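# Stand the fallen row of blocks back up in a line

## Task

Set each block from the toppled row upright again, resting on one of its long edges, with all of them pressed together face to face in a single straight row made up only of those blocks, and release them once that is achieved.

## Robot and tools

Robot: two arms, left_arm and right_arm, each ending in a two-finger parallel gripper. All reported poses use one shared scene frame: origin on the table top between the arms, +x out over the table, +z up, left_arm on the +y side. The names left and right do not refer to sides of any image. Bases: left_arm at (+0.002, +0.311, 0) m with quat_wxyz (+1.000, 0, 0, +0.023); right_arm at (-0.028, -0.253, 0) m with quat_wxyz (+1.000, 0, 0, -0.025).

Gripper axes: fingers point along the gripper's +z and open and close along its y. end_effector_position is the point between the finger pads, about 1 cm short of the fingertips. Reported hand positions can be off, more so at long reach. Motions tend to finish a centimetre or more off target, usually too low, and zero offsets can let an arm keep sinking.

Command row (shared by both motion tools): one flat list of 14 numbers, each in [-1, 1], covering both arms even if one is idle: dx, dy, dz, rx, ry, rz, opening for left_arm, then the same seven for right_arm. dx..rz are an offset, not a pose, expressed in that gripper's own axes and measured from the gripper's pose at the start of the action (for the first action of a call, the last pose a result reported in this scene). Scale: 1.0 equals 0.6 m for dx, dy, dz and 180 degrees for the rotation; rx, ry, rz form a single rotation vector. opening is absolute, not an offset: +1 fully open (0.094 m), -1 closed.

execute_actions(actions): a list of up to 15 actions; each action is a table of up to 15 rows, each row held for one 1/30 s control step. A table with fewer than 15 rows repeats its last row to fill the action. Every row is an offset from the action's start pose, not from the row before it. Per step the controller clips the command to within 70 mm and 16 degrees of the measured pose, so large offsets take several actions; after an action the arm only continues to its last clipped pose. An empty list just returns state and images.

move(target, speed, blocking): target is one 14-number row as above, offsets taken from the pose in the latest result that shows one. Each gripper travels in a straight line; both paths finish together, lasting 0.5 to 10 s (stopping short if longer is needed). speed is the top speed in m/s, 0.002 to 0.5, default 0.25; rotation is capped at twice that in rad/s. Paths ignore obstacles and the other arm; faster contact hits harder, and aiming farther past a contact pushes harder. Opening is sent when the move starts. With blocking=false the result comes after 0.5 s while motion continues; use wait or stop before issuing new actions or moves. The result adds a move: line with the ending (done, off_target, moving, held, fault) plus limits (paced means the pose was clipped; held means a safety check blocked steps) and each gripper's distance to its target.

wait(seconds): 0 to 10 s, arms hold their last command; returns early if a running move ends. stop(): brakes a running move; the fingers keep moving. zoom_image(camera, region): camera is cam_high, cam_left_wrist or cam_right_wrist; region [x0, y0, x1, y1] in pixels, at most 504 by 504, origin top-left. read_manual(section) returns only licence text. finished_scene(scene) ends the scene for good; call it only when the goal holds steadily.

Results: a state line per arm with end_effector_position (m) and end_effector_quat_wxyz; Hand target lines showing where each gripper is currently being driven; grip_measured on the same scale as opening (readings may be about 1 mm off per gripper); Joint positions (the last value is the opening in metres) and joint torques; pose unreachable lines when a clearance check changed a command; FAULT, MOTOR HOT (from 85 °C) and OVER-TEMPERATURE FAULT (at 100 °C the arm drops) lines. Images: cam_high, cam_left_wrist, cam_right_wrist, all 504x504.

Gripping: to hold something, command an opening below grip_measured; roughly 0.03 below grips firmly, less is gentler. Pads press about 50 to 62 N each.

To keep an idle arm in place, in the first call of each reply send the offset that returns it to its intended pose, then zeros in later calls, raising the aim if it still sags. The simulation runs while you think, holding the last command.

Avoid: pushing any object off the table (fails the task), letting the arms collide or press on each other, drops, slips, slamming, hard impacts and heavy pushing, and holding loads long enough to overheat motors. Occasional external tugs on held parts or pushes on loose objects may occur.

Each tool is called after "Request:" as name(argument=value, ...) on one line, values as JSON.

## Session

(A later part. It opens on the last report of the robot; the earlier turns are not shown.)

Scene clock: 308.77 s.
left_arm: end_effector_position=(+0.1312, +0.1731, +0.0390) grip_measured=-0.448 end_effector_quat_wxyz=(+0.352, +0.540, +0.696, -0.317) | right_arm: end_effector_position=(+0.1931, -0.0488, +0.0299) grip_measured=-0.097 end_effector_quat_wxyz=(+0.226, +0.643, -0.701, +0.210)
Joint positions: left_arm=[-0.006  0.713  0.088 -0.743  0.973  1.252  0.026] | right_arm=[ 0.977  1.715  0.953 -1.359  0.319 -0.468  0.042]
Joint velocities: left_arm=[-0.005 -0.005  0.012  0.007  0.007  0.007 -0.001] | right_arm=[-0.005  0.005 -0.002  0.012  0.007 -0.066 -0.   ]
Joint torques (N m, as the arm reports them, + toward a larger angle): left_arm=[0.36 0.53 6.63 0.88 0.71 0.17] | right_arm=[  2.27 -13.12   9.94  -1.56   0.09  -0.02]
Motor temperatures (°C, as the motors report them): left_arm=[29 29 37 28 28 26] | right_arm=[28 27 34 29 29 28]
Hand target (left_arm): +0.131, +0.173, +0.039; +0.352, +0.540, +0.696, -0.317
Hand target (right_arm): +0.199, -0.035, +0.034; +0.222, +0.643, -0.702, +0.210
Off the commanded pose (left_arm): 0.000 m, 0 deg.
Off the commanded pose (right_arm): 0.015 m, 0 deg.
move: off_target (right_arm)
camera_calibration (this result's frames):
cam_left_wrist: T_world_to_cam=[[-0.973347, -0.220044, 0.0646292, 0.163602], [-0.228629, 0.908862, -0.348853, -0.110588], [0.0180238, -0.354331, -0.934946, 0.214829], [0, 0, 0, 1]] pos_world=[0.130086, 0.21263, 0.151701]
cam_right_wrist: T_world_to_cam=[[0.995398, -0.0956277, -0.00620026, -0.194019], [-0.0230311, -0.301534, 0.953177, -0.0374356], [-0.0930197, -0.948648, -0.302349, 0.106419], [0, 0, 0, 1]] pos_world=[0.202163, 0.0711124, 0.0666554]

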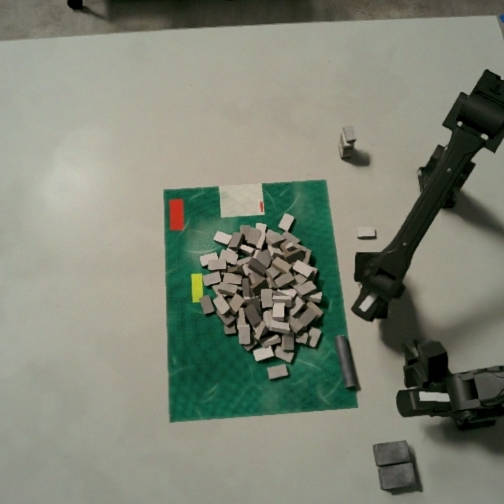

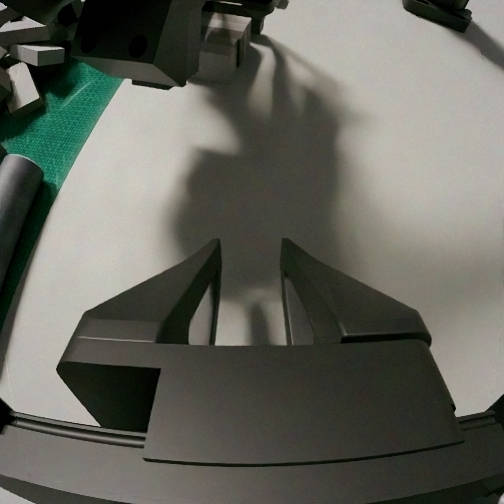

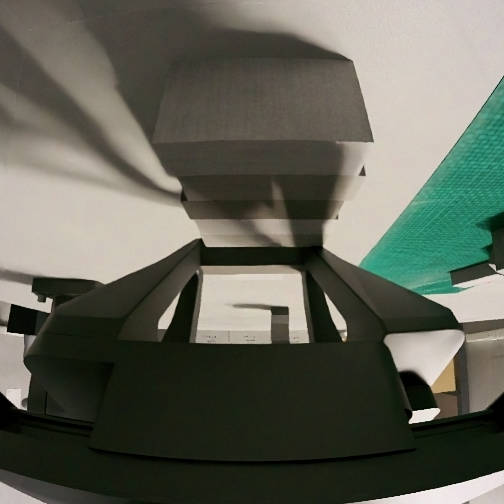

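Nudge +x and +y, slightly up.

Request:
move(target=[0,0,0,0,0,0,-0.45,-0.022,-0.022,-0.026,0,0,0,-0.15], speed=0.02)

Request:
move(target=[0,0,0,0,0,0,-0.45,-0.012,0,0.018,0,0,0,-0.15], speed=0.02)

Request:
move(target=[0,0,0,0,0,0,-0.45,0,0,0,0,0,0,0.5])

Request:
move(target=[0,0,0,0,0,0,-0.45,0.05,0,-0.07,0,0,0,0.5], speed=0.1)

Request:
move(target=[0,0,0,0,0,0,-0.45,0.11,0,0.1,0,-0.51,0,0.5], speed=0.2)

Scene clock: 318.73 s.
left_arm: end_effector_position=(+0.1312, +0.1731, +0.0390) grip_measured=-0.448 end_effector_quat_wxyz=(+0.352, +0.540, +0.696, -0.317) | right_arm: end_effector_position=(+0.1968, -0.0442, +0.0325) grip_measured=-0.097 end_effector_quat_wxyz=(+0.233, +0.642, -0.699, +0.212)
Joint positions: left_arm=[-0.006  0.713  0.088 -0.743  0.973  1.252  0.026] | right_arm=[ 0.977  1.732  0.981 -1.385  0.32  -0.467  0.042]
Joint velocities: left_arm=[-0.005  0.005 -0.002  0.027  0.037  0.007 -0.001] | right_arm=[-0.015 -0.024  0.002 -0.007 -0.095 -0.007 -0.   ]
Joint torques (N m, as the arm reports them, + toward a larger angle): left_arm=[-0.15  0.21  6.69  1.03  0.67  0.2 ] | right_arm=[  0.54 -13.06  10.6   -1.12   0.21  -0.18]
Motor temperatures (°C, as the motors report them): left_arm=[29 29 37 28 28 26] | right_arm=[28 27 35 29 28 28]
Hand target (left_arm): +0.131, +0.173, +0.039; +0.352, +0.540, +0.696, -0.317
Hand target (right_arm): +0.208, -0.031, +0.035; +0.226, +0.643, -0.701, +0.210
Off the commanded pose (left_arm): 0.000 m, 0 deg.
Off the commanded pose (right_arm): 0.018 m, 1 deg.
move: off_target (right_arm)
camera_calibration (this result's frames):
cam_left_wrist: T_world_to_cam=[[-0.973347, -0.220044, 0.0646292, 0.163602], [-0.228629, 0.908862, -0.348853, -0.110588], [0.0180238, -0.354331, -0.934946, 0.214829], [0, 0, 0, 1]] pos_world=[0.130086, 0.21263, 0.151701]
cam_right_wrist: T_world_to_cam=[[0.995265, -0.0963728, -0.0126213, -0.197024], [-0.0158404, -0.288948, 0.957214, -0.0394213], [-0.0958963, -0.952482, -0.289106, 0.111855], [0, 0, 0, 1]] pos_world=[0.206193, 0.0761618, 0.0675861]

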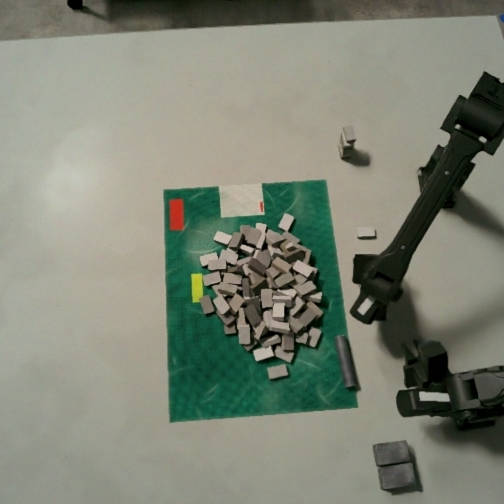

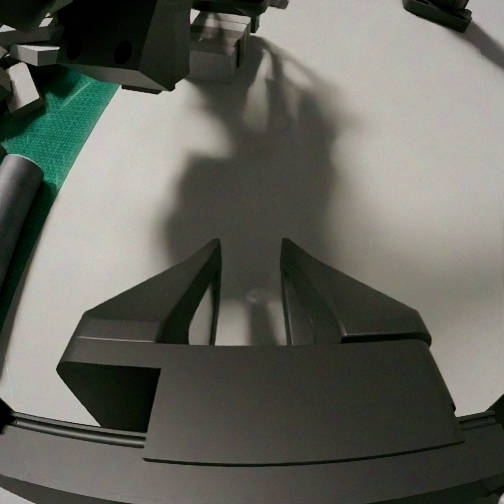

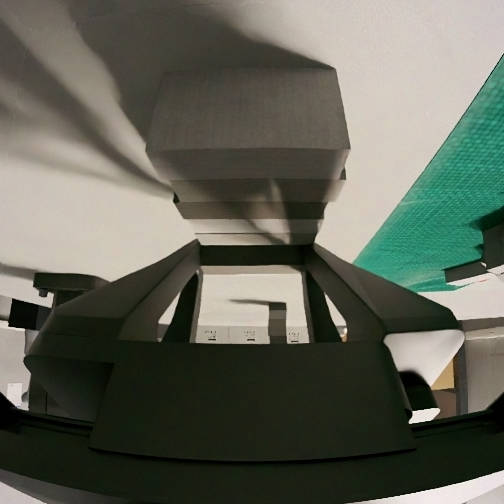

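Scene clock: 319.60 s.
left_arm: end_effector_position=(+0.1312, +0.1731, +0.0390) grip_measured=-0.448 end_effector_quat_wxyz=(+0.352, +0.540, +0.696, -0.317) | right_arm: end_effector_position=(+0.1976, -0.0437, +0.0320) grip_measured=-0.097 end_effector_quat_wxyz=(+0.231, +0.642, -0.699, +0.212)
Joint positions: left_arm=[-0.006  0.713  0.088 -0.743  0.973  1.252  0.026] | right_arm=[ 0.977  1.732  0.981 -1.38   0.322 -0.467  0.042]
Joint velocities: left_arm=[-0.005 -0.015  0.017 -0.002  0.007  0.022 -0.001] | right_arm=[ 0.005  0.005  0.007  0.027  0.007 -0.095  0.001]
Joint torques (N m, as the arm reports them, + toward a larger angle): left_arm=[0.05 0.38 6.68 0.92 0.66 0.2 ] | right_arm=[  1.24 -12.35   4.87   0.36   0.1   -0.08]
Motor temperatures (°C, as the motors report them): left_arm=[29 29 37 28 28 26] | right_arm=[28 27 35 29 28 28]
Hand target (left_arm): +0.131, +0.173, +0.039; +0.352, +0.540, +0.696, -0.317
Hand target (right_arm): +0.196, -0.045, +0.020; +0.233, +0.642, -0.699, +0.212
Off the commanded pose (left_arm): 0.000 m, 0 deg.
Off the commanded pose (right_arm): 0.013 m, 0 deg.
move: off_target (right_arm)
camera_calibration (this result's frames):
cam_left_wrist: T_world_to_cam=[[-0.973347, -0.220044, 0.0646292, 0.163602], [-0.228629, 0.908862, -0.348853, -0.110588], [0.0180238, -0.354331, -0.934946, 0.214829], [0, 0, 0, 1]] pos_world=[0.130086, 0.21263, 0.151701]
cam_right_wrist: T_world_to_cam=[[0.995426, -0.0951331, -0.00878171, -0.197921], [-0.0193789, -0.291066, 0.956507, -0.0382253], [-0.0935515, -0.951961, -0.291578, 0.111929], [0, 0, 0, 1]] pos_world=[0.206746, 0.0765967, 0.0674606]

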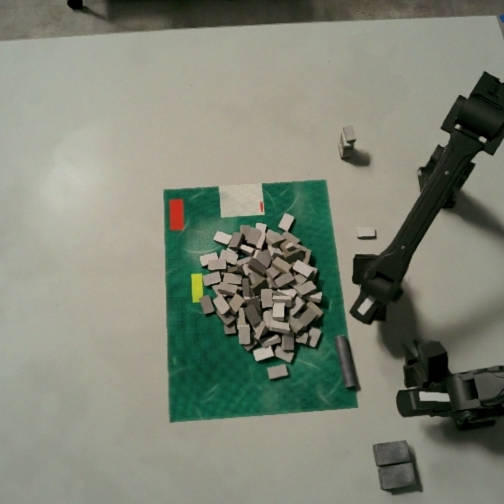

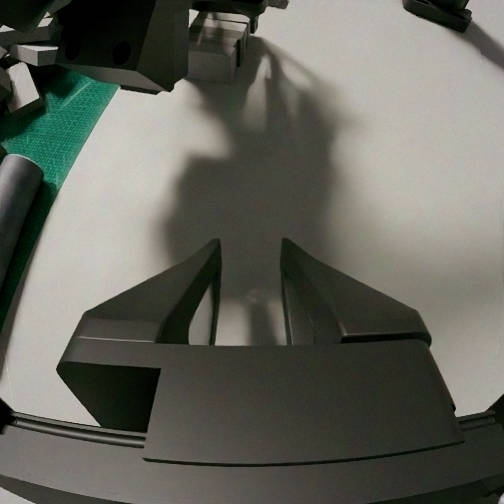

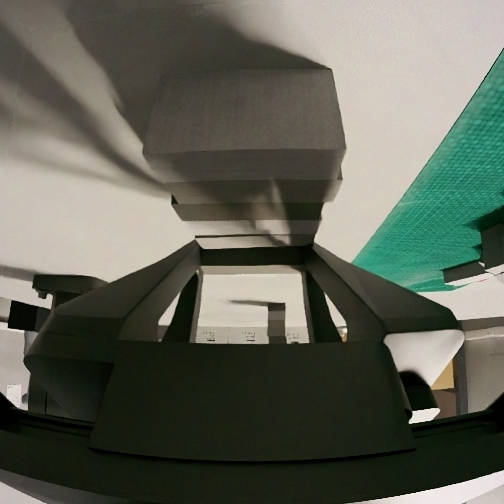

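Scene clock: 320.10 s.
left_arm: end_effector_position=(+0.1312, +0.1731, +0.0390) grip_measured=-0.448 end_effector_quat_wxyz=(+0.352, +0.540, +0.696, -0.317) | right_arm: end_effector_position=(+0.1976, -0.0437, +0.0320) grip_measured=+0.497 end_effector_quat_wxyz=(+0.231, +0.642, -0.699, +0.212)
Joint positions: left_arm=[-0.006  0.713  0.088 -0.743  0.973  1.252  0.026] | right_arm=[ 0.977  1.732  0.981 -1.38   0.322 -0.467  0.07 ]
Joint velocities: left_arm=[-0.024 -0.005  0.002  0.002  0.037  0.022 -0.001] | right_arm=[-0.005 -0.005  0.012  0.012 -0.007 -0.022 -0.001]
Joint torques (N m, as the arm reports them, + toward a larger angle): left_arm=[0.42 0.49 6.63 1.01 0.67 0.2 ] | right_arm=[  0.82 -15.13   5.9   -0.68   0.17  -0.09]
Motor temperatures (°C, as the motors report them): left_arm=[29 29 37 28 28 26] | right_arm=[28 27 35 29 28 28]
Hand target (left_arm): +0.131, +0.173, +0.039; +0.352, +0.540, +0.696, -0.317
Hand target (right_arm): +0.198, -0.044, +0.032; +0.231, +0.642, -0.699, +0.212
Off the commanded pose (left_arm): 0.000 m, 0 deg.
Off the commanded pose (right_arm): 0.000 m, 0 deg.
move: done
camera_calibration (this result's frames):
cam_left_wrist: T_world_to_cam=[[-0.973347, -0.220044, 0.0646292, 0.163602], [-0.228629, 0.908862, -0.348853, -0.110588], [0.0180238, -0.354331, -0.934946, 0.214829], [0, 0, 0, 1]] pos_world=[0.130086, 0.21263, 0.151701]
cam_right_wrist: T_world_to_cam=[[0.995426, -0.0951331, -0.00878171, -0.197921], [-0.0193789, -0.291066, 0.956507, -0.0382253], [-0.0935515, -0.951961, -0.291578, 0.111929], [0, 0, 0, 1]] pos_world=[0.206746, 0.0765967, 0.0674606]

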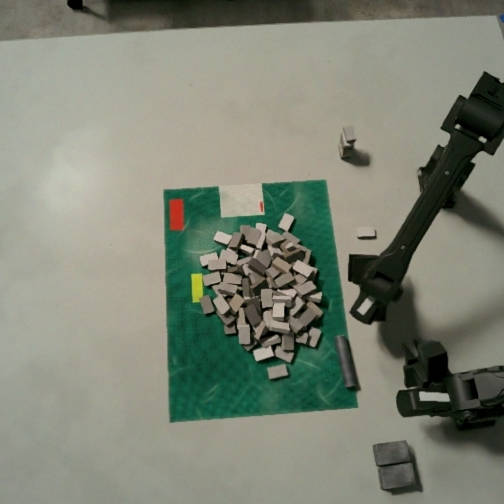

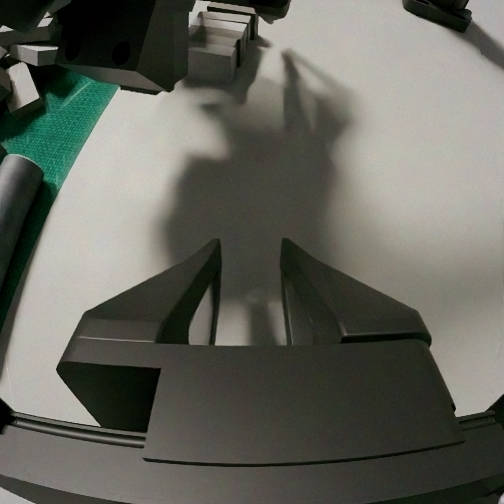

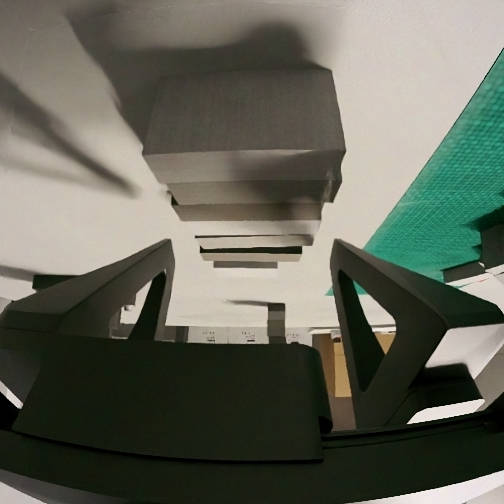

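Scene clock: 321.00 s.
left_arm: end_effector_position=(+0.1312, +0.1731, +0.0390) grip_measured=-0.448 end_effector_quat_wxyz=(+0.352, +0.540, +0.696, -0.317) | right_arm: end_effector_position=(+0.1900, -0.0538, +0.0732) grip_measured=+0.497 end_effector_quat_wxyz=(+0.241, +0.642, -0.696, +0.214)
Joint positions: left_arm=[-0.006  0.713  0.088 -0.743  0.973  1.252  0.026] | right_arm=[ 0.977  1.644  0.991 -1.5    0.322 -0.467  0.07 ]
Joint velocities: left_arm=[-0.005 -0.015 -0.002  0.002 -0.095 -0.022 -0.   ] | right_arm=[-0.015 -0.015 -0.022 -0.002  0.007  0.022  0.   ]
Joint torques (N m, as the arm reports them, + toward a larger angle): left_arm=[-0.11  0.74  6.61  0.97  0.69  0.15] | right_arm=[  0.9  -14.03  10.31  -1.85   0.19  -0.09]
Motor temperatures (°C, as the motors report them): left_arm=[29 29 37 28 28 26] | right_arm=[28 27 35 29 28 28]
Hand target (left_arm): +0.131, +0.173, +0.039; +0.352, +0.540, +0.696, -0.317
Hand target (right_arm): +0.198, -0.044, +0.084; +0.231, +0.643, -0.699, +0.212
Off the commanded pose (left_arm): 0.000 m, 0 deg.
Off the commanded pose (right_arm): 0.017 m, 1 deg.
move: off_target (right_arm)
camera_calibration (this result's frames):
cam_left_wrist: T_world_to_cam=[[-0.973347, -0.220044, 0.0646292, 0.163602], [-0.228629, 0.908862, -0.348853, -0.110588], [0.0180238, -0.354331, -0.934946, 0.214829], [0, 0, 0, 1]] pos_world=[0.130086, 0.21263, 0.151701]
cam_right_wrist: T_world_to_cam=[[0.995232, -0.0953906, -0.0203291, -0.190114], [-0.00662835, -0.274102, 0.961678, -0.0825233], [-0.0973072, -0.956958, -0.273428, 0.112738], [0, 0, 0, 1]] pos_world=[0.199631, 0.0671305, 0.106322]

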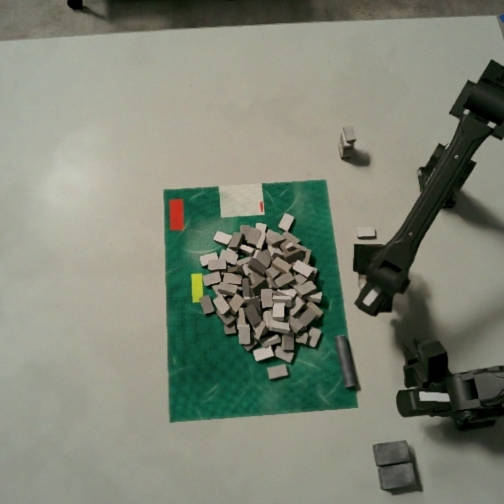

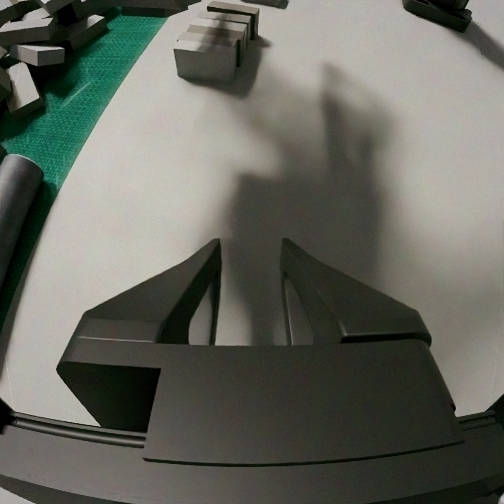

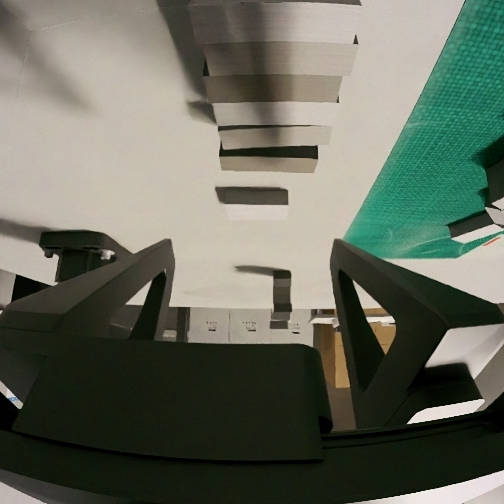

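Scene clock: 325.60 s.
left_arm: end_effector_position=(+0.1312, +0.1731, +0.0390) grip_measured=-0.448 end_effector_quat_wxyz=(+0.352, +0.540, +0.696, -0.317) | right_arm: end_effector_position=(+0.1874, -0.1435, +0.0653) grip_measured=+0.497 end_effector_quat_wxyz=(-0.330, +0.596, -0.660, -0.318)
Joint positions: left_arm=[-0.006  0.713  0.088 -0.743  0.973  1.252  0.026] | right_arm=[-0.094  1.19   0.41  -0.895 -0.948 -1.667  0.07 ]
Joint velocities: left_arm=[ 0.005 -0.015 -0.007  0.007  0.037 -0.051  0.001] | right_arm=[-0.005 -0.005  0.002 -0.027  0.007 -0.007 -0.002]
Joint torques (N m, as the arm reports them, + toward a larger angle): left_arm=[0.13 0.49 6.74 1.08 0.67 0.19] | right_arm=[ 0.74 -5.55  6.2  -0.15 -0.66 -0.25]
Motor temperatures (°C, as the motors report them): left_arm=[29 29 38 28 28 26] | right_arm=[28 27 35 29 28 28]
Hand target (left_arm): +0.131, +0.173, +0.039; +0.352, +0.540, +0.696, -0.317
Hand target (right_arm): +0.182, -0.144, +0.063; +0.325, -0.592, +0.662, +0.326
Off the commanded pose (left_arm): 0.000 m, 0 deg.
Off the commanded pose (right_arm): 0.005 m, 1 deg.
move: done
camera_calibration (this result's frames):
cam_left_wrist: T_world_to_cam=[[-0.973347, -0.220044, 0.0646292, 0.163602], [-0.228629, 0.908862, -0.348853, -0.110588], [0.0180238, -0.354331, -0.934946, 0.214829], [0, 0, 0, 1]] pos_world=[0.130086, 0.21263, 0.151701]
cam_right_wrist: T_world_to_cam=[[0.996204, -0.0788944, -0.0367851, -0.192914], [-0.0864223, -0.94699, -0.30942, -0.0981231], [-0.0104236, 0.311424, -0.950214, 0.234439], [0, 0, 0, 1]] pos_world=[0.186145, -0.181152, 0.18531]

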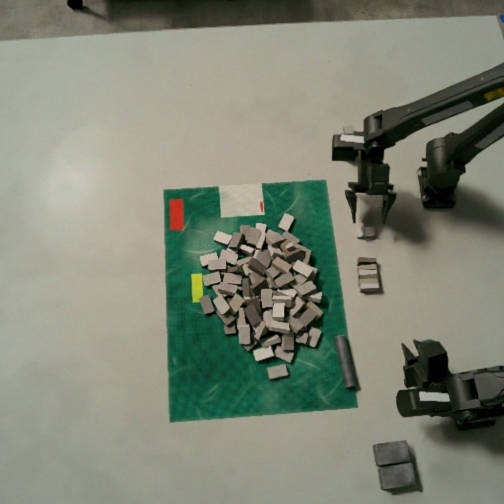

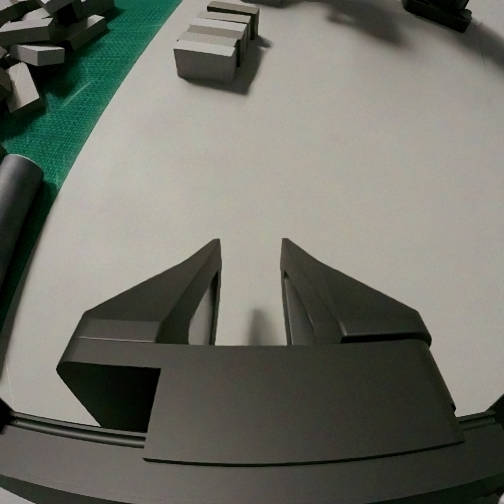

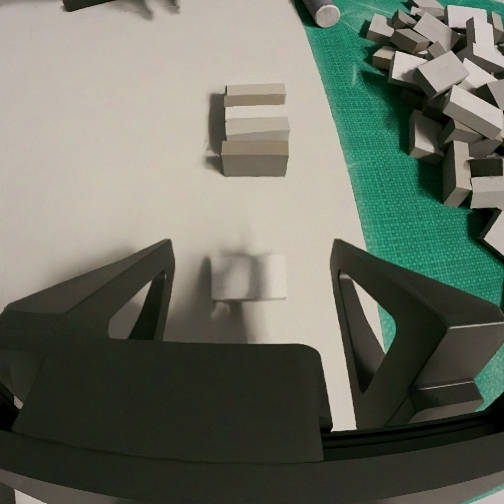

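Request:
move(target=[0,0,0,0,0,0,-0.45,0.088,0.012,0.053,0.008,-0.01,0,0.5], speed=0.08)

Request:
move(target=[0,0,0,0,0,0,-0.45,0,0,0,0,0,0,-0.15])

Request:
move(target=[0,0,0,0,0,0,-0.45,-0.112,-0.02,0.075,0,0.51,0,-0.15], speed=0.12)

Scene clock: 333.40 s.
left_arm: end_effector_position=(+0.1312, +0.1731, +0.0390) grip_measured=-0.448 end_effector_quat_wxyz=(+0.352, +0.540, +0.696, -0.317) | right_arm: end_effector_position=(+0.1821, -0.1451, +0.0091) grip_measured=+0.497 end_effector_quat_wxyz=(-0.347, +0.582, -0.659, -0.327)
Joint positions: left_arm=[-0.006  0.713  0.088 -0.743  0.973  1.252  0.026] | right_arm=[-0.127  1.425  0.333 -0.61  -0.989 -1.695  0.07 ]
Joint velocities: left_arm=[-0.015 -0.005 -0.002  0.007 -0.037 -0.037 -0.   ] | right_arm=[ 0.005  0.005 -0.012  0.007  0.007  0.037  0.   ]
Joint torques (N m, as the arm reports them, + toward a larger angle): left_arm=[0.1  0.45 6.58 0.91 0.7  0.2 ] | right_arm=[ 0.7  -5.05  3.04  1.18 -0.13 -0.25]
Motor temperatures (°C, as the motors report them): left_arm=[29 29 38 28 28 26] | right_arm=[28 27 34 29 29 28]
Hand target (left_arm): +0.131, +0.173, +0.039; +0.352, +0.540, +0.696, -0.317
Hand target (right_arm): +0.180, -0.147, +0.003; +0.347, -0.587, +0.658, +0.320
Off the commanded pose (left_arm): 0.000 m, 0 deg.
Off the commanded pose (right_arm): 0.007 m, 1 deg.
move: done
camera_calibration (this result's frames):
cam_left_wrist: T_world_to_cam=[[-0.973347, -0.220044, 0.0646292, 0.163602], [-0.228629, 0.908862, -0.348853, -0.110588], [0.0180238, -0.354331, -0.934946, 0.214829], [0, 0, 0, 1]] pos_world=[0.130086, 0.21263, 0.151701]
cam_right_wrist: T_world_to_cam=[[0.994304, -0.0997566, -0.0375131, -0.192547], [-0.106577, -0.93055, -0.350311, -0.111058], [0.000038029, 0.352314, -0.935882, 0.185359], [0, 0, 0, 1]] pos_world=[0.179607, -0.187857, 0.127346]

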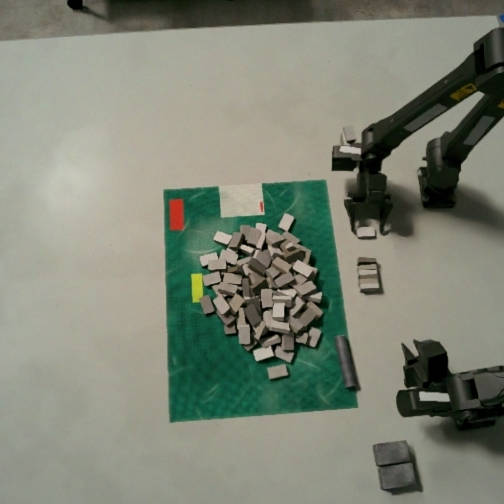

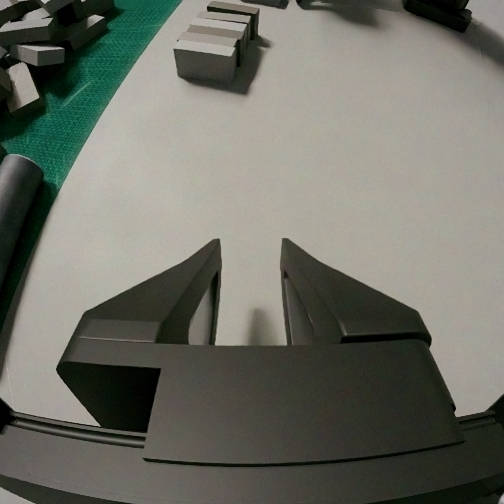

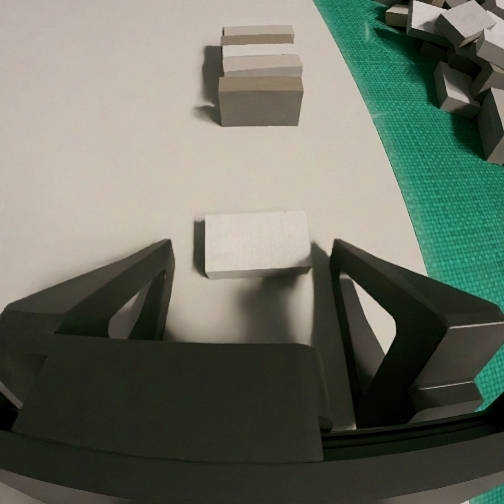

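Scene clock: 333.90 s.
left_arm: end_effector_position=(+0.1312, +0.1731, +0.0390) grip_measured=-0.448 end_effector_quat_wxyz=(+0.352, +0.540, +0.696, -0.317) | right_arm: end_effector_position=(+0.1822, -0.1450, +0.0093) grip_measured=-0.095 end_effector_quat_wxyz=(-0.348, +0.581, -0.659, -0.328)
Joint positions: left_arm=[-0.006  0.713  0.088 -0.743  0.973  1.252  0.026] | right_arm=[-0.127  1.425  0.333 -0.61  -0.99  -1.695  0.043]
Joint velocities: left_arm=[-0.005 -0.015  0.002 -0.017 -0.051 -0.022  0.   ] | right_arm=[-0.015  0.005 -0.017 -0.027 -0.081  0.007 -0.001]
Joint torques (N m, as the arm reports them, + toward a larger angle): left_arm=[0.3  0.59 6.63 0.95 0.67 0.18] | right_arm=[ 1.11 -7.16  4.2   0.13 -0.54 -0.07]
Motor temperatures (°C, as the motors report them): left_arm=[29 29 38 28 28 26] | right_arm=[28 27 34 29 29 28]
Hand target (left_arm): +0.131, +0.173, +0.039; +0.352, +0.540, +0.696, -0.317
Hand target (right_arm): +0.182, -0.145, +0.009; +0.347, -0.582, +0.659, +0.327
Off the commanded pose (left_arm): 0.000 m, 0 deg.
Off the commanded pose (right_arm): 0.000 m, 0 deg.
move: done
camera_calibration (this result's frames):
cam_left_wrist: T_world_to_cam=[[-0.973347, -0.220044, 0.0646292, 0.163602], [-0.228629, 0.908862, -0.348853, -0.110588], [0.0180238, -0.354331, -0.934946, 0.214829], [0, 0, 0, 1]] pos_world=[0.130086, 0.21263, 0.151701]
cam_right_wrist: T_world_to_cam=[[0.994297, -0.099864, -0.0374251, -0.192586], [-0.106646, -0.930142, -0.351371, -0.11082], [0.000278674, 0.353358, -0.935488, 0.185579], [0, 0, 0, 1]] pos_world=[0.179618, -0.187886, 0.127461]

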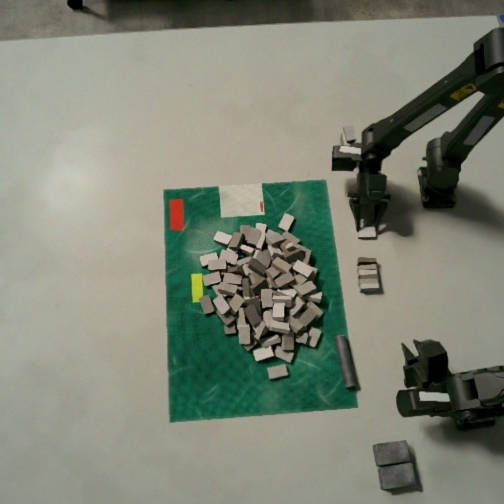

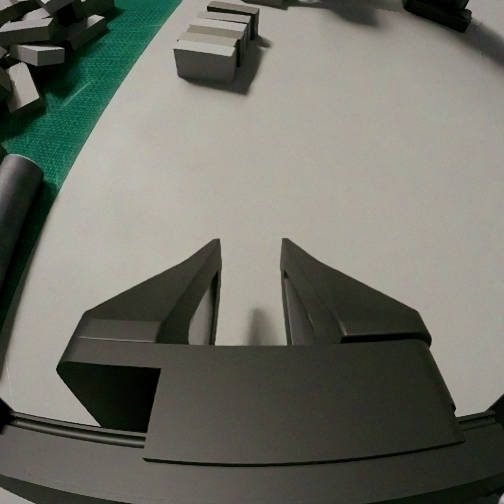

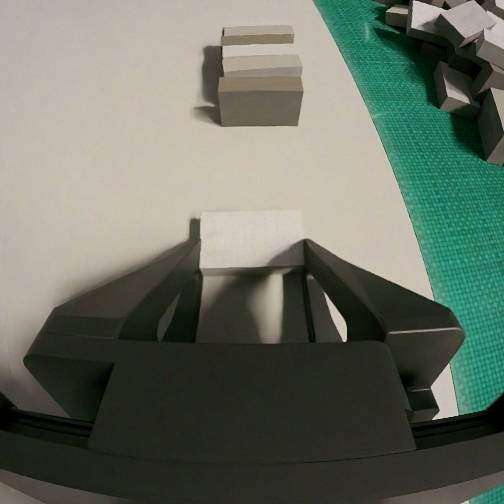

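Scene clock: 340.90 s.
left_arm: end_effector_position=(+0.1312, +0.1731, +0.0390) grip_measured=-0.448 end_effector_quat_wxyz=(+0.352, +0.540, +0.696, -0.317) | right_arm: end_effector_position=(+0.1948, -0.0826, +0.0375) grip_measured=-0.095 end_effector_quat_wxyz=(+0.229, +0.637, -0.708, +0.202)
Joint positions: left_arm=[-0.006  0.713  0.088 -0.743  0.973  1.252  0.026] | right_arm=[ 0.906  1.643  0.886 -1.346  0.334 -0.519  0.043]
Joint velocities: left_arm=[-0.005 -0.015 -0.012  0.007 -0.022  0.066  0.001] | right_arm=[-0.005 -0.005 -0.002 -0.042 -0.037 -0.007  0.   ]
Joint torques (N m, as the arm reports them, + toward a larger angle): left_arm=[-0.11  0.59  6.52  1.04  0.65  0.19] | right_arm=[  1.63 -11.66   9.99  -1.5    0.34   0.07]
Motor temperatures (°C, as the motors report them): left_arm=[29 29 38 28 28 26] | right_arm=[28 27 35 29 29 28]
Hand target (left_arm): +0.131, +0.173, +0.039; +0.352, +0.540, +0.696, -0.317
Hand target (right_arm): +0.202, -0.072, +0.044; -0.224, -0.635, +0.710, -0.206
Off the commanded pose (left_arm): 0.000 m, 0 deg.
Off the commanded pose (right_arm): 0.013 m, 1 deg.
move: off_target (right_arm)
camera_calibration (this result's frames):
cam_left_wrist: T_world_to_cam=[[-0.973347, -0.220044, 0.0646292, 0.163602], [-0.228629, 0.908862, -0.348853, -0.110588], [0.0180238, -0.354331, -0.934946, 0.214829], [0, 0, 0, 1]] pos_world=[0.130086, 0.21263, 0.151701]
cam_right_wrist: T_world_to_cam=[[0.993022, -0.116931, -0.0153024, -0.199907], [-0.0217318, -0.308985, 0.950819, -0.0556292], [-0.115909, -0.943851, -0.30937, 0.0819444], [0, 0, 0, 1]] pos_world=[0.206802, 0.0367793, 0.0751853]

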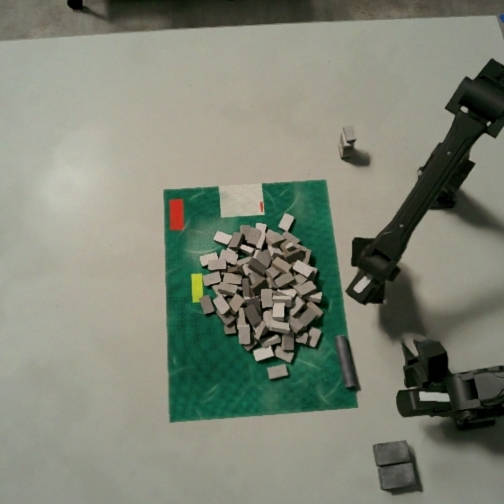

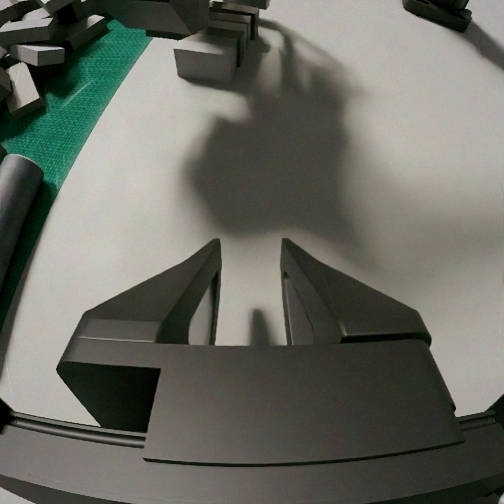

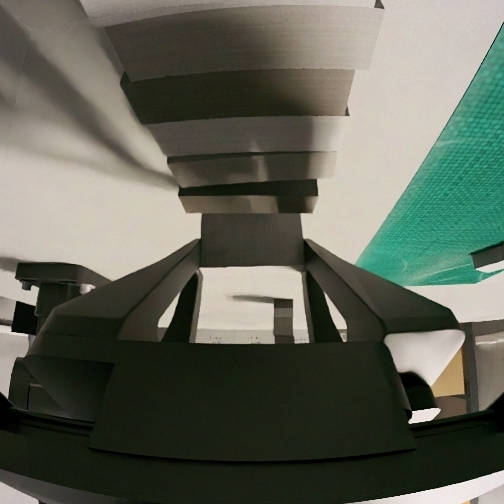

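Request:
move(target=[0,0,0,0,0,0,-0.45,-0.056,-0.012,-0.036,0,0,0,-0.15], speed=0.03)

Request:
move(target=[0,0,0,0,0,0,-0.45,0,0,0,0,0,0,0.5])

Request:
move(target=[0,0,0,0,0,0,-0.45,0.05,0,-0.07,0,0,0,1], speed=0.1)

Request:
move(target=[0,0,0,0,0,0,-0.45,-0.06,-0.02,-0.05,0,-0.2,0,1], speed=0.2)

Request:
move(target=[0,0,0,0,0,0,-0.45,0,0,0,0,0,0.48,1], speed=0.3)

Scene clock: 355.30 s.
left_arm: end_effector_position=(+0.1312, +0.1731, +0.0390) grip_measured=-0.448 end_effector_quat_wxyz=(+0.352, +0.540, +0.696, -0.317) | right_arm: end_effector_position=(+0.1986, -0.0582, +0.0333) grip_measured=-0.095 end_effector_quat_wxyz=(+0.235, +0.640, -0.703, +0.201)
Joint positions: left_arm=[-0.006  0.713  0.088 -0.743  0.973  1.252  0.026] | right_arm=[ 0.941  1.707  0.953 -1.371  0.315 -0.496  0.043]
Joint velocities: left_arm=[-0.015  0.005 -0.007 -0.007  0.007  0.051  0.   ] | right_arm=[-0.005 -0.005  0.012 -0.007  0.037  0.037 -0.   ]
Joint torques (N m, as the arm reports them, + toward a larger angle): left_arm=[0.44 0.38 6.63 0.98 0.69 0.19] | right_arm=[  1.98 -13.07  10.32  -1.18   0.11  -0.01]
Motor temperatures (°C, as the motors report them): left_arm=[29 29 38 28 28 26] | right_arm=[28 27 36 29 28 28]
Hand target (left_arm): +0.131, +0.173, +0.039; +0.352, +0.540, +0.696, -0.317
Hand target (right_arm): +0.206, -0.044, +0.036; -0.228, -0.638, +0.708, -0.201
Off the commanded pose (left_arm): 0.000 m, 0 deg.
Off the commanded pose (right_arm): 0.017 m, 1 deg.
move: off_target (right_arm)
camera_calibration (this result's frames):
cam_left_wrist: T_world_to_cam=[[-0.973347, -0.220044, 0.0646292, 0.163602], [-0.228629, 0.908862, -0.348853, -0.110588], [0.0180238, -0.354331, -0.934946, 0.214829], [0, 0, 0, 1]] pos_world=[0.130086, 0.21263, 0.151701]
cam_right_wrist: T_world_to_cam=[[0.993406, -0.111244, -0.0277399, -0.200129], [-0.00712451, -0.301382, 0.953477, -0.0465023], [-0.114429, -0.946992, -0.300187, 0.103347], [0, 0, 0, 1]] pos_world=[0.210303, 0.0615903, 0.0698106]

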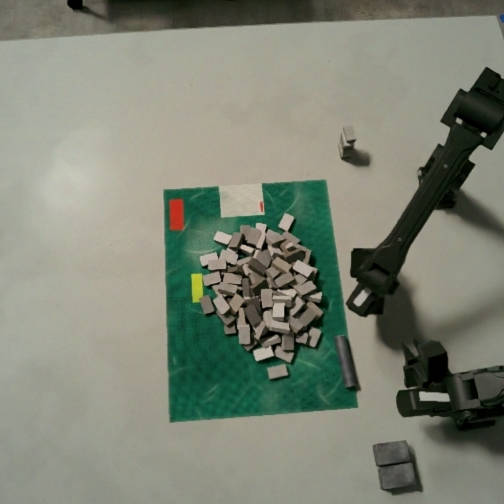

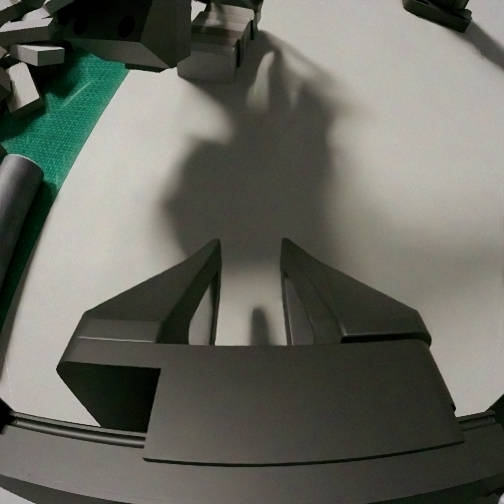

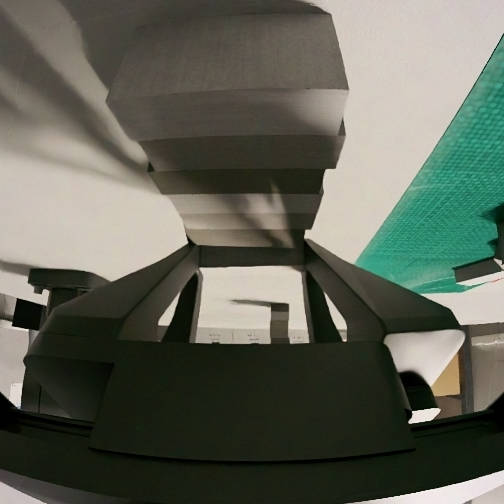

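Scene clock: 355.80 s.
left_arm: end_effector_position=(+0.1312, +0.1731, +0.0390) grip_measured=-0.448 end_effector_quat_wxyz=(+0.352, +0.540, +0.696, -0.317) | right_arm: end_effector_position=(+0.1986, -0.0582, +0.0333) grip_measured=+0.497 end_effector_quat_wxyz=(+0.235, +0.640, -0.703, +0.201)
Joint positions: left_arm=[-0.006  0.713  0.088 -0.743  0.973  1.252  0.026] | right_arm=[ 0.941  1.707  0.953 -1.371  0.315 -0.496  0.07 ]
Joint velocities: left_arm=[-0.015 -0.005 -0.017  0.002  0.11   0.051 -0.   ] | right_arm=[ 0.005  0.005  0.007 -0.012 -0.007 -0.007  0.   ]
Joint torques (N m, as the arm reports them, + toward a larger angle): left_arm=[0.05 0.95 6.61 0.99 0.69 0.19] | right_arm=[  0.92 -15.02   6.05  -0.72   0.19  -0.09]
Motor temperatures (°C, as the motors report them): left_arm=[29 29 38 28 28 26] | right_arm=[28 27 36 29 28 28]
Hand target (left_arm): +0.131, +0.173, +0.039; +0.352, +0.540, +0.696, -0.317
Hand target (right_arm): +0.199, -0.058, +0.033; -0.235, -0.640, +0.703, -0.201
Off the commanded pose (left_arm): 0.000 m, 0 deg.
Off the commanded pose (right_arm): 0.000 m, 0 deg.
move: done
camera_calibration (this result's frames):
cam_left_wrist: T_world_to_cam=[[-0.973347, -0.220044, 0.0646292, 0.163602], [-0.228629, 0.908862, -0.348853, -0.110588], [0.0180238, -0.354331, -0.934946, 0.214829], [0, 0, 0, 1]] pos_world=[0.130086, 0.21263, 0.151701]
cam_right_wrist: T_world_to_cam=[[0.993435, -0.11105, -0.0274668, -0.20019], [-0.00730437, -0.301189, 0.953537, -0.0464827], [-0.114163, -0.947076, -0.300023, 0.103266], [0, 0, 0, 1]] pos_world=[0.210325, 0.0615692, 0.0698064]

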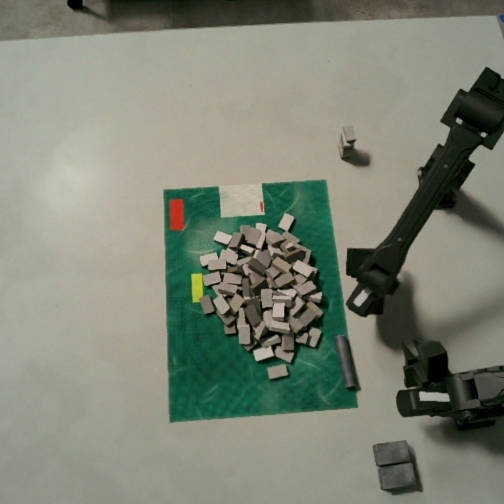

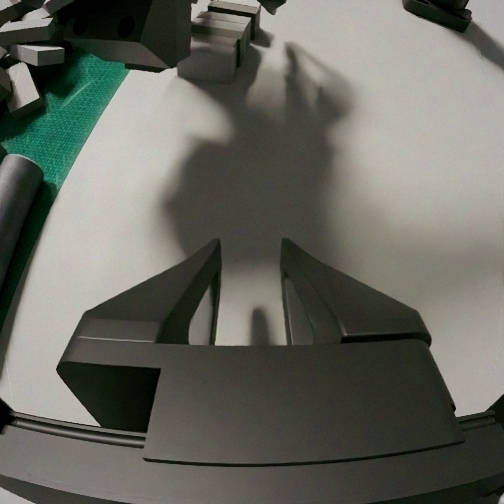

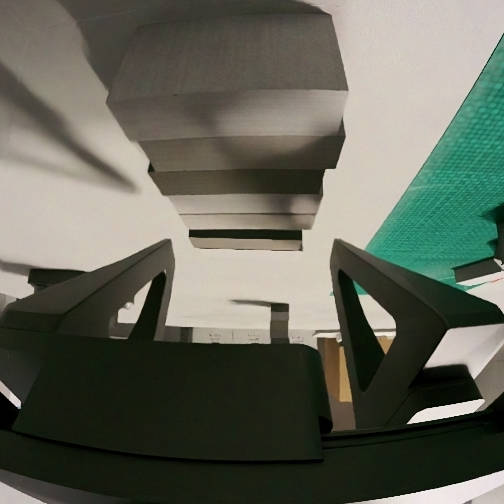

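Scene clock: 356.70 s.
left_arm: end_effector_position=(+0.1312, +0.1731, +0.0390) grip_measured=-0.448 end_effector_quat_wxyz=(+0.352, +0.540, +0.696, -0.317) | right_arm: end_effector_position=(+0.1908, -0.0679, +0.0742) grip_measured=+1.000 end_effector_quat_wxyz=(+0.246, +0.639, -0.700, +0.202)
Joint positions: left_arm=[-0.006  0.713  0.088 -0.743  0.973  1.252  0.026] | right_arm=[ 0.941  1.618  0.964 -1.493  0.315 -0.496  0.094]
Joint velocities: left_arm=[-0.024  0.005 -0.002  0.007 -0.066 -0.051 -0.001] | right_arm=[-0.005 -0.024 -0.007 -0.022 -0.066 -0.007  0.   ]
Joint torques (N m, as the arm reports them, + toward a larger angle): left_arm=[0.06 0.95 6.58 1.04 0.67 0.17] | right_arm=[  0.98 -13.72  10.53  -1.7    0.27  -0.15]
Motor temperatures (°C, as the motors report them): left_arm=[29 29 38 28 28 26] | right_arm=[28 27 36 29 28 28]
Hand target (left_arm): +0.131, +0.173, +0.039; +0.352, +0.540, +0.696, -0.317
Hand target (right_arm): +0.200, -0.059, +0.085; -0.235, -0.640, +0.703, -0.201
Off the commanded pose (left_arm): 0.000 m, 0 deg.
Off the commanded pose (right_arm): 0.017 m, 1 deg.
move: off_target (right_arm)
camera_calibration (this result's frames):
cam_left_wrist: T_world_to_cam=[[-0.973347, -0.220044, 0.0646292, 0.163602], [-0.228629, 0.908862, -0.348853, -0.110588], [0.0180238, -0.354331, -0.934946, 0.214829], [0, 0, 0, 1]] pos_world=[0.130086, 0.21263, 0.151701]
cam_right_wrist: T_world_to_cam=[[0.992979, -0.111613, -0.039179, -0.191428], [0.00578007, -0.285034, 0.9585, -0.0902349], [-0.118149, -0.951997, -0.282388, 0.104585], [0, 0, 0, 1]] pos_world=[0.202962, 0.0524786, 0.108524]

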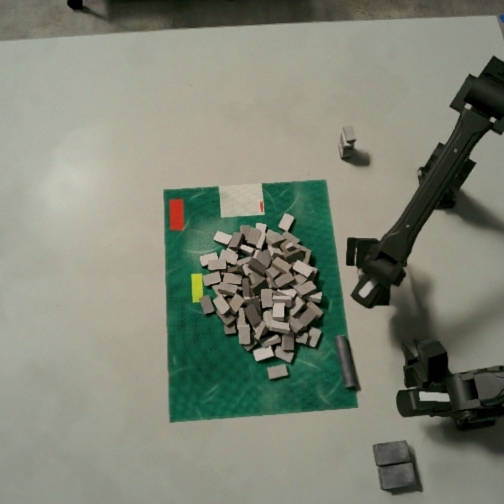

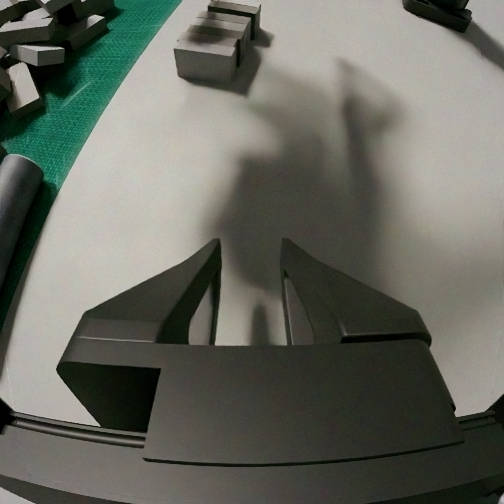

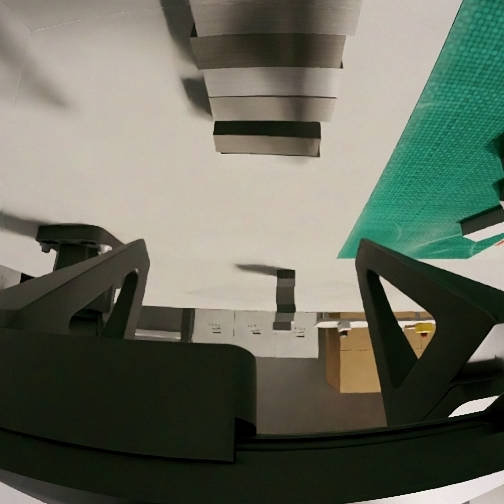

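Scene clock: 358.63 s.
left_arm: end_effector_position=(+0.1312, +0.1731, +0.0390) grip_measured=-0.448 end_effector_quat_wxyz=(+0.352, +0.540, +0.696, -0.317) | right_arm: end_effector_position=(+0.2062, -0.0214, +0.0774) grip_measured=+1.000 end_effector_quat_wxyz=(+0.027, +0.665, -0.746, -0.006)
Joint positions: left_arm=[-0.006  0.713  0.088 -0.743  0.973  1.252  0.026] | right_arm=[ 0.824  1.369  0.841 -1.097 -0.014 -0.683  0.094]
Joint velocities: left_arm=[-0.005 -0.015  0.012 -0.002  0.007 -0.037 -0.   ] | right_arm=[-0.015 -0.015 -0.007  0.007  0.007 -0.007  0.   ]
Joint torques (N m, as the arm reports them, + toward a larger angle): left_arm=[0.12 0.28 6.59 1.03 0.7  0.18] | right_arm=[  0.21 -12.11   7.24   1.13  -0.05  -0.27]
Motor temperatures (°C, as the motors report them): left_arm=[29 29 39 28 28 26] | right_arm=[28 28 36 29 28 28]
Hand target (left_arm): +0.131, +0.173, +0.039; +0.352, +0.540, +0.696, -0.317
Hand target (right_arm): +0.207, -0.024, +0.076; -0.020, -0.667, +0.745, +0.008
Off the commanded pose (left_arm): 0.000 m, 0 deg.
Off the commanded pose (right_arm): 0.002 m, 1 deg.
move: done
camera_calibration (this result's frames):
cam_left_wrist: T_world_to_cam=[[-0.973347, -0.220044, 0.0646292, 0.163602], [-0.228629, 0.908862, -0.348853, -0.110588], [0.0180238, -0.354331, -0.934946, 0.214829], [0, 0, 0, 1]] pos_world=[0.130086, 0.21263, 0.151701]
cam_right_wrist: T_world_to_cam=[[0.991203, -0.119175, -0.0575675, -0.199795], [-0.0581187, -0.782714, 0.619663, -0.0514279], [-0.118907, -0.610866, -0.782754, 0.197762], [0, 0, 0, 1]] pos_world=[0.218564, 0.0567418, 0.175165]

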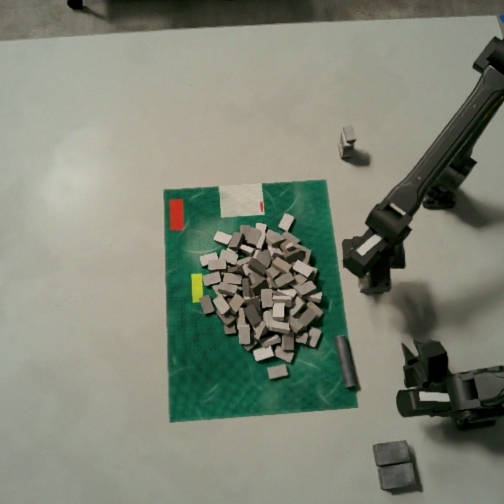

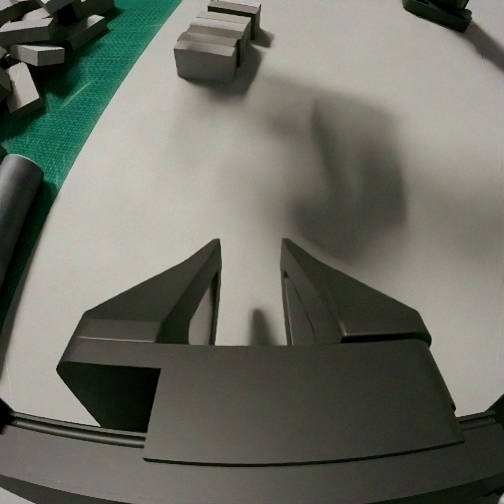

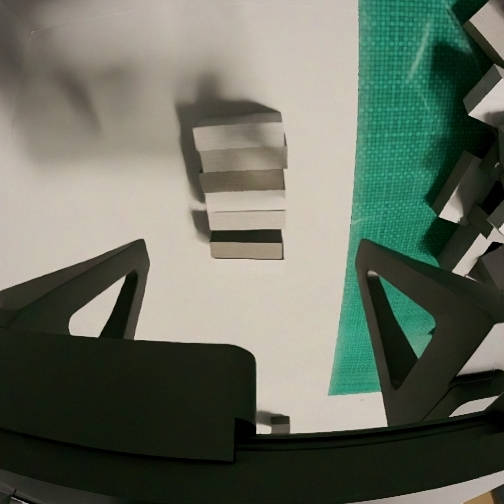

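Scene clock: 361.73 s.
left_arm: end_effector_position=(+0.1312, +0.1731, +0.0390) grip_measured=-0.448 end_effector_quat_wxyz=(+0.352, +0.540, +0.696, -0.317) | right_arm: end_effector_position=(+0.2062, -0.0214, +0.0774) grip_measured=+1.000 end_effector_quat_wxyz=(-0.024, +0.019, +0.999, -0.014)
Joint positions: left_arm=[-0.006  0.713  0.088 -0.743  0.973  1.252  0.026] | right_arm=[ 0.824  1.369  0.841 -1.097 -0.014  0.811  0.094]
Joint velocities: left_arm=[-0.015  0.005 -0.007 -0.017  0.037 -0.022  0.   ] | right_arm=[ 0.005 -0.015 -0.007 -0.007  0.037 -0.022  0.   ]
Joint torques (N m, as the arm reports them, + toward a larger angle): left_arm=[-0.24  0.48  6.66  0.98  0.72  0.21] | right_arm=[  0.9  -11.23   8.39   0.11   0.13   0.04]
Motor temperatures (°C, as the motors report them): left_arm=[29 29 39 28 28 26] | right_arm=[28 28 36 29 28 28]
Hand target (left_arm): +0.131, +0.173, +0.039; +0.352, +0.540, +0.696, -0.317
Hand target (right_arm): +0.206, -0.021, +0.077; -0.024, +0.026, +0.999, -0.014
Off the commanded pose (left_arm): 0.000 m, 0 deg.
Off the commanded pose (right_arm): 0.000 m, 1 deg.
move: done
camera_calibration (this result's frames):
cam_left_wrist: T_world_to_cam=[[-0.973347, -0.220044, 0.0646292, 0.163602], [-0.228629, 0.908862, -0.348853, -0.110588], [0.0180238, -0.354331, -0.934946, 0.214829], [0, 0, 0, 1]] pos_world=[0.130086, 0.21263, 0.151701]
cam_right_wrist: T_world_to_cam=[[-0.0414756, -0.999013, 0.0159122, -0.0114075], [-0.774476, 0.0422072, 0.631193, 0.113046], [-0.631242, 0.0138555, -0.775462, 0.31621], [0, 0, 0, 1]] pos_world=[0.286683, -0.0205488, 0.174037]

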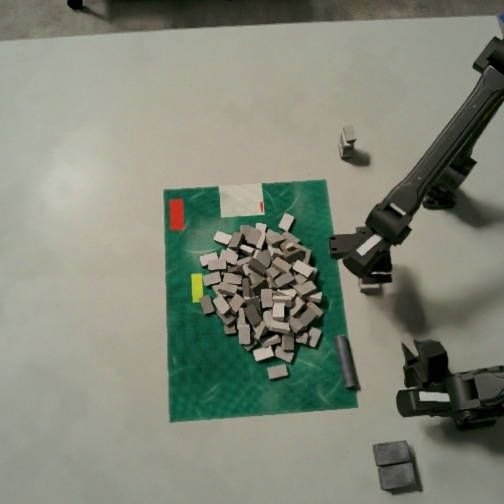

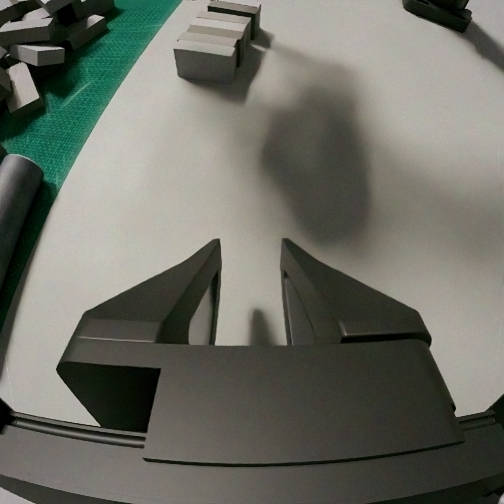

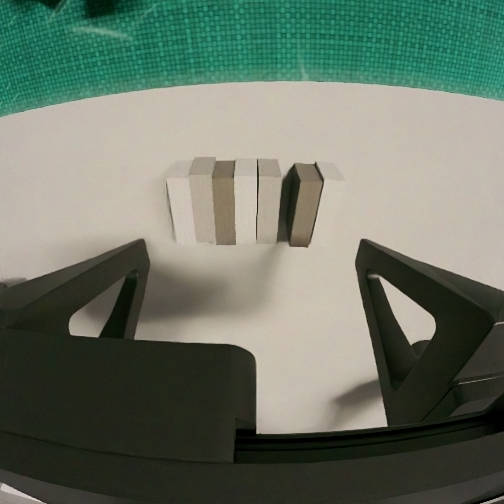

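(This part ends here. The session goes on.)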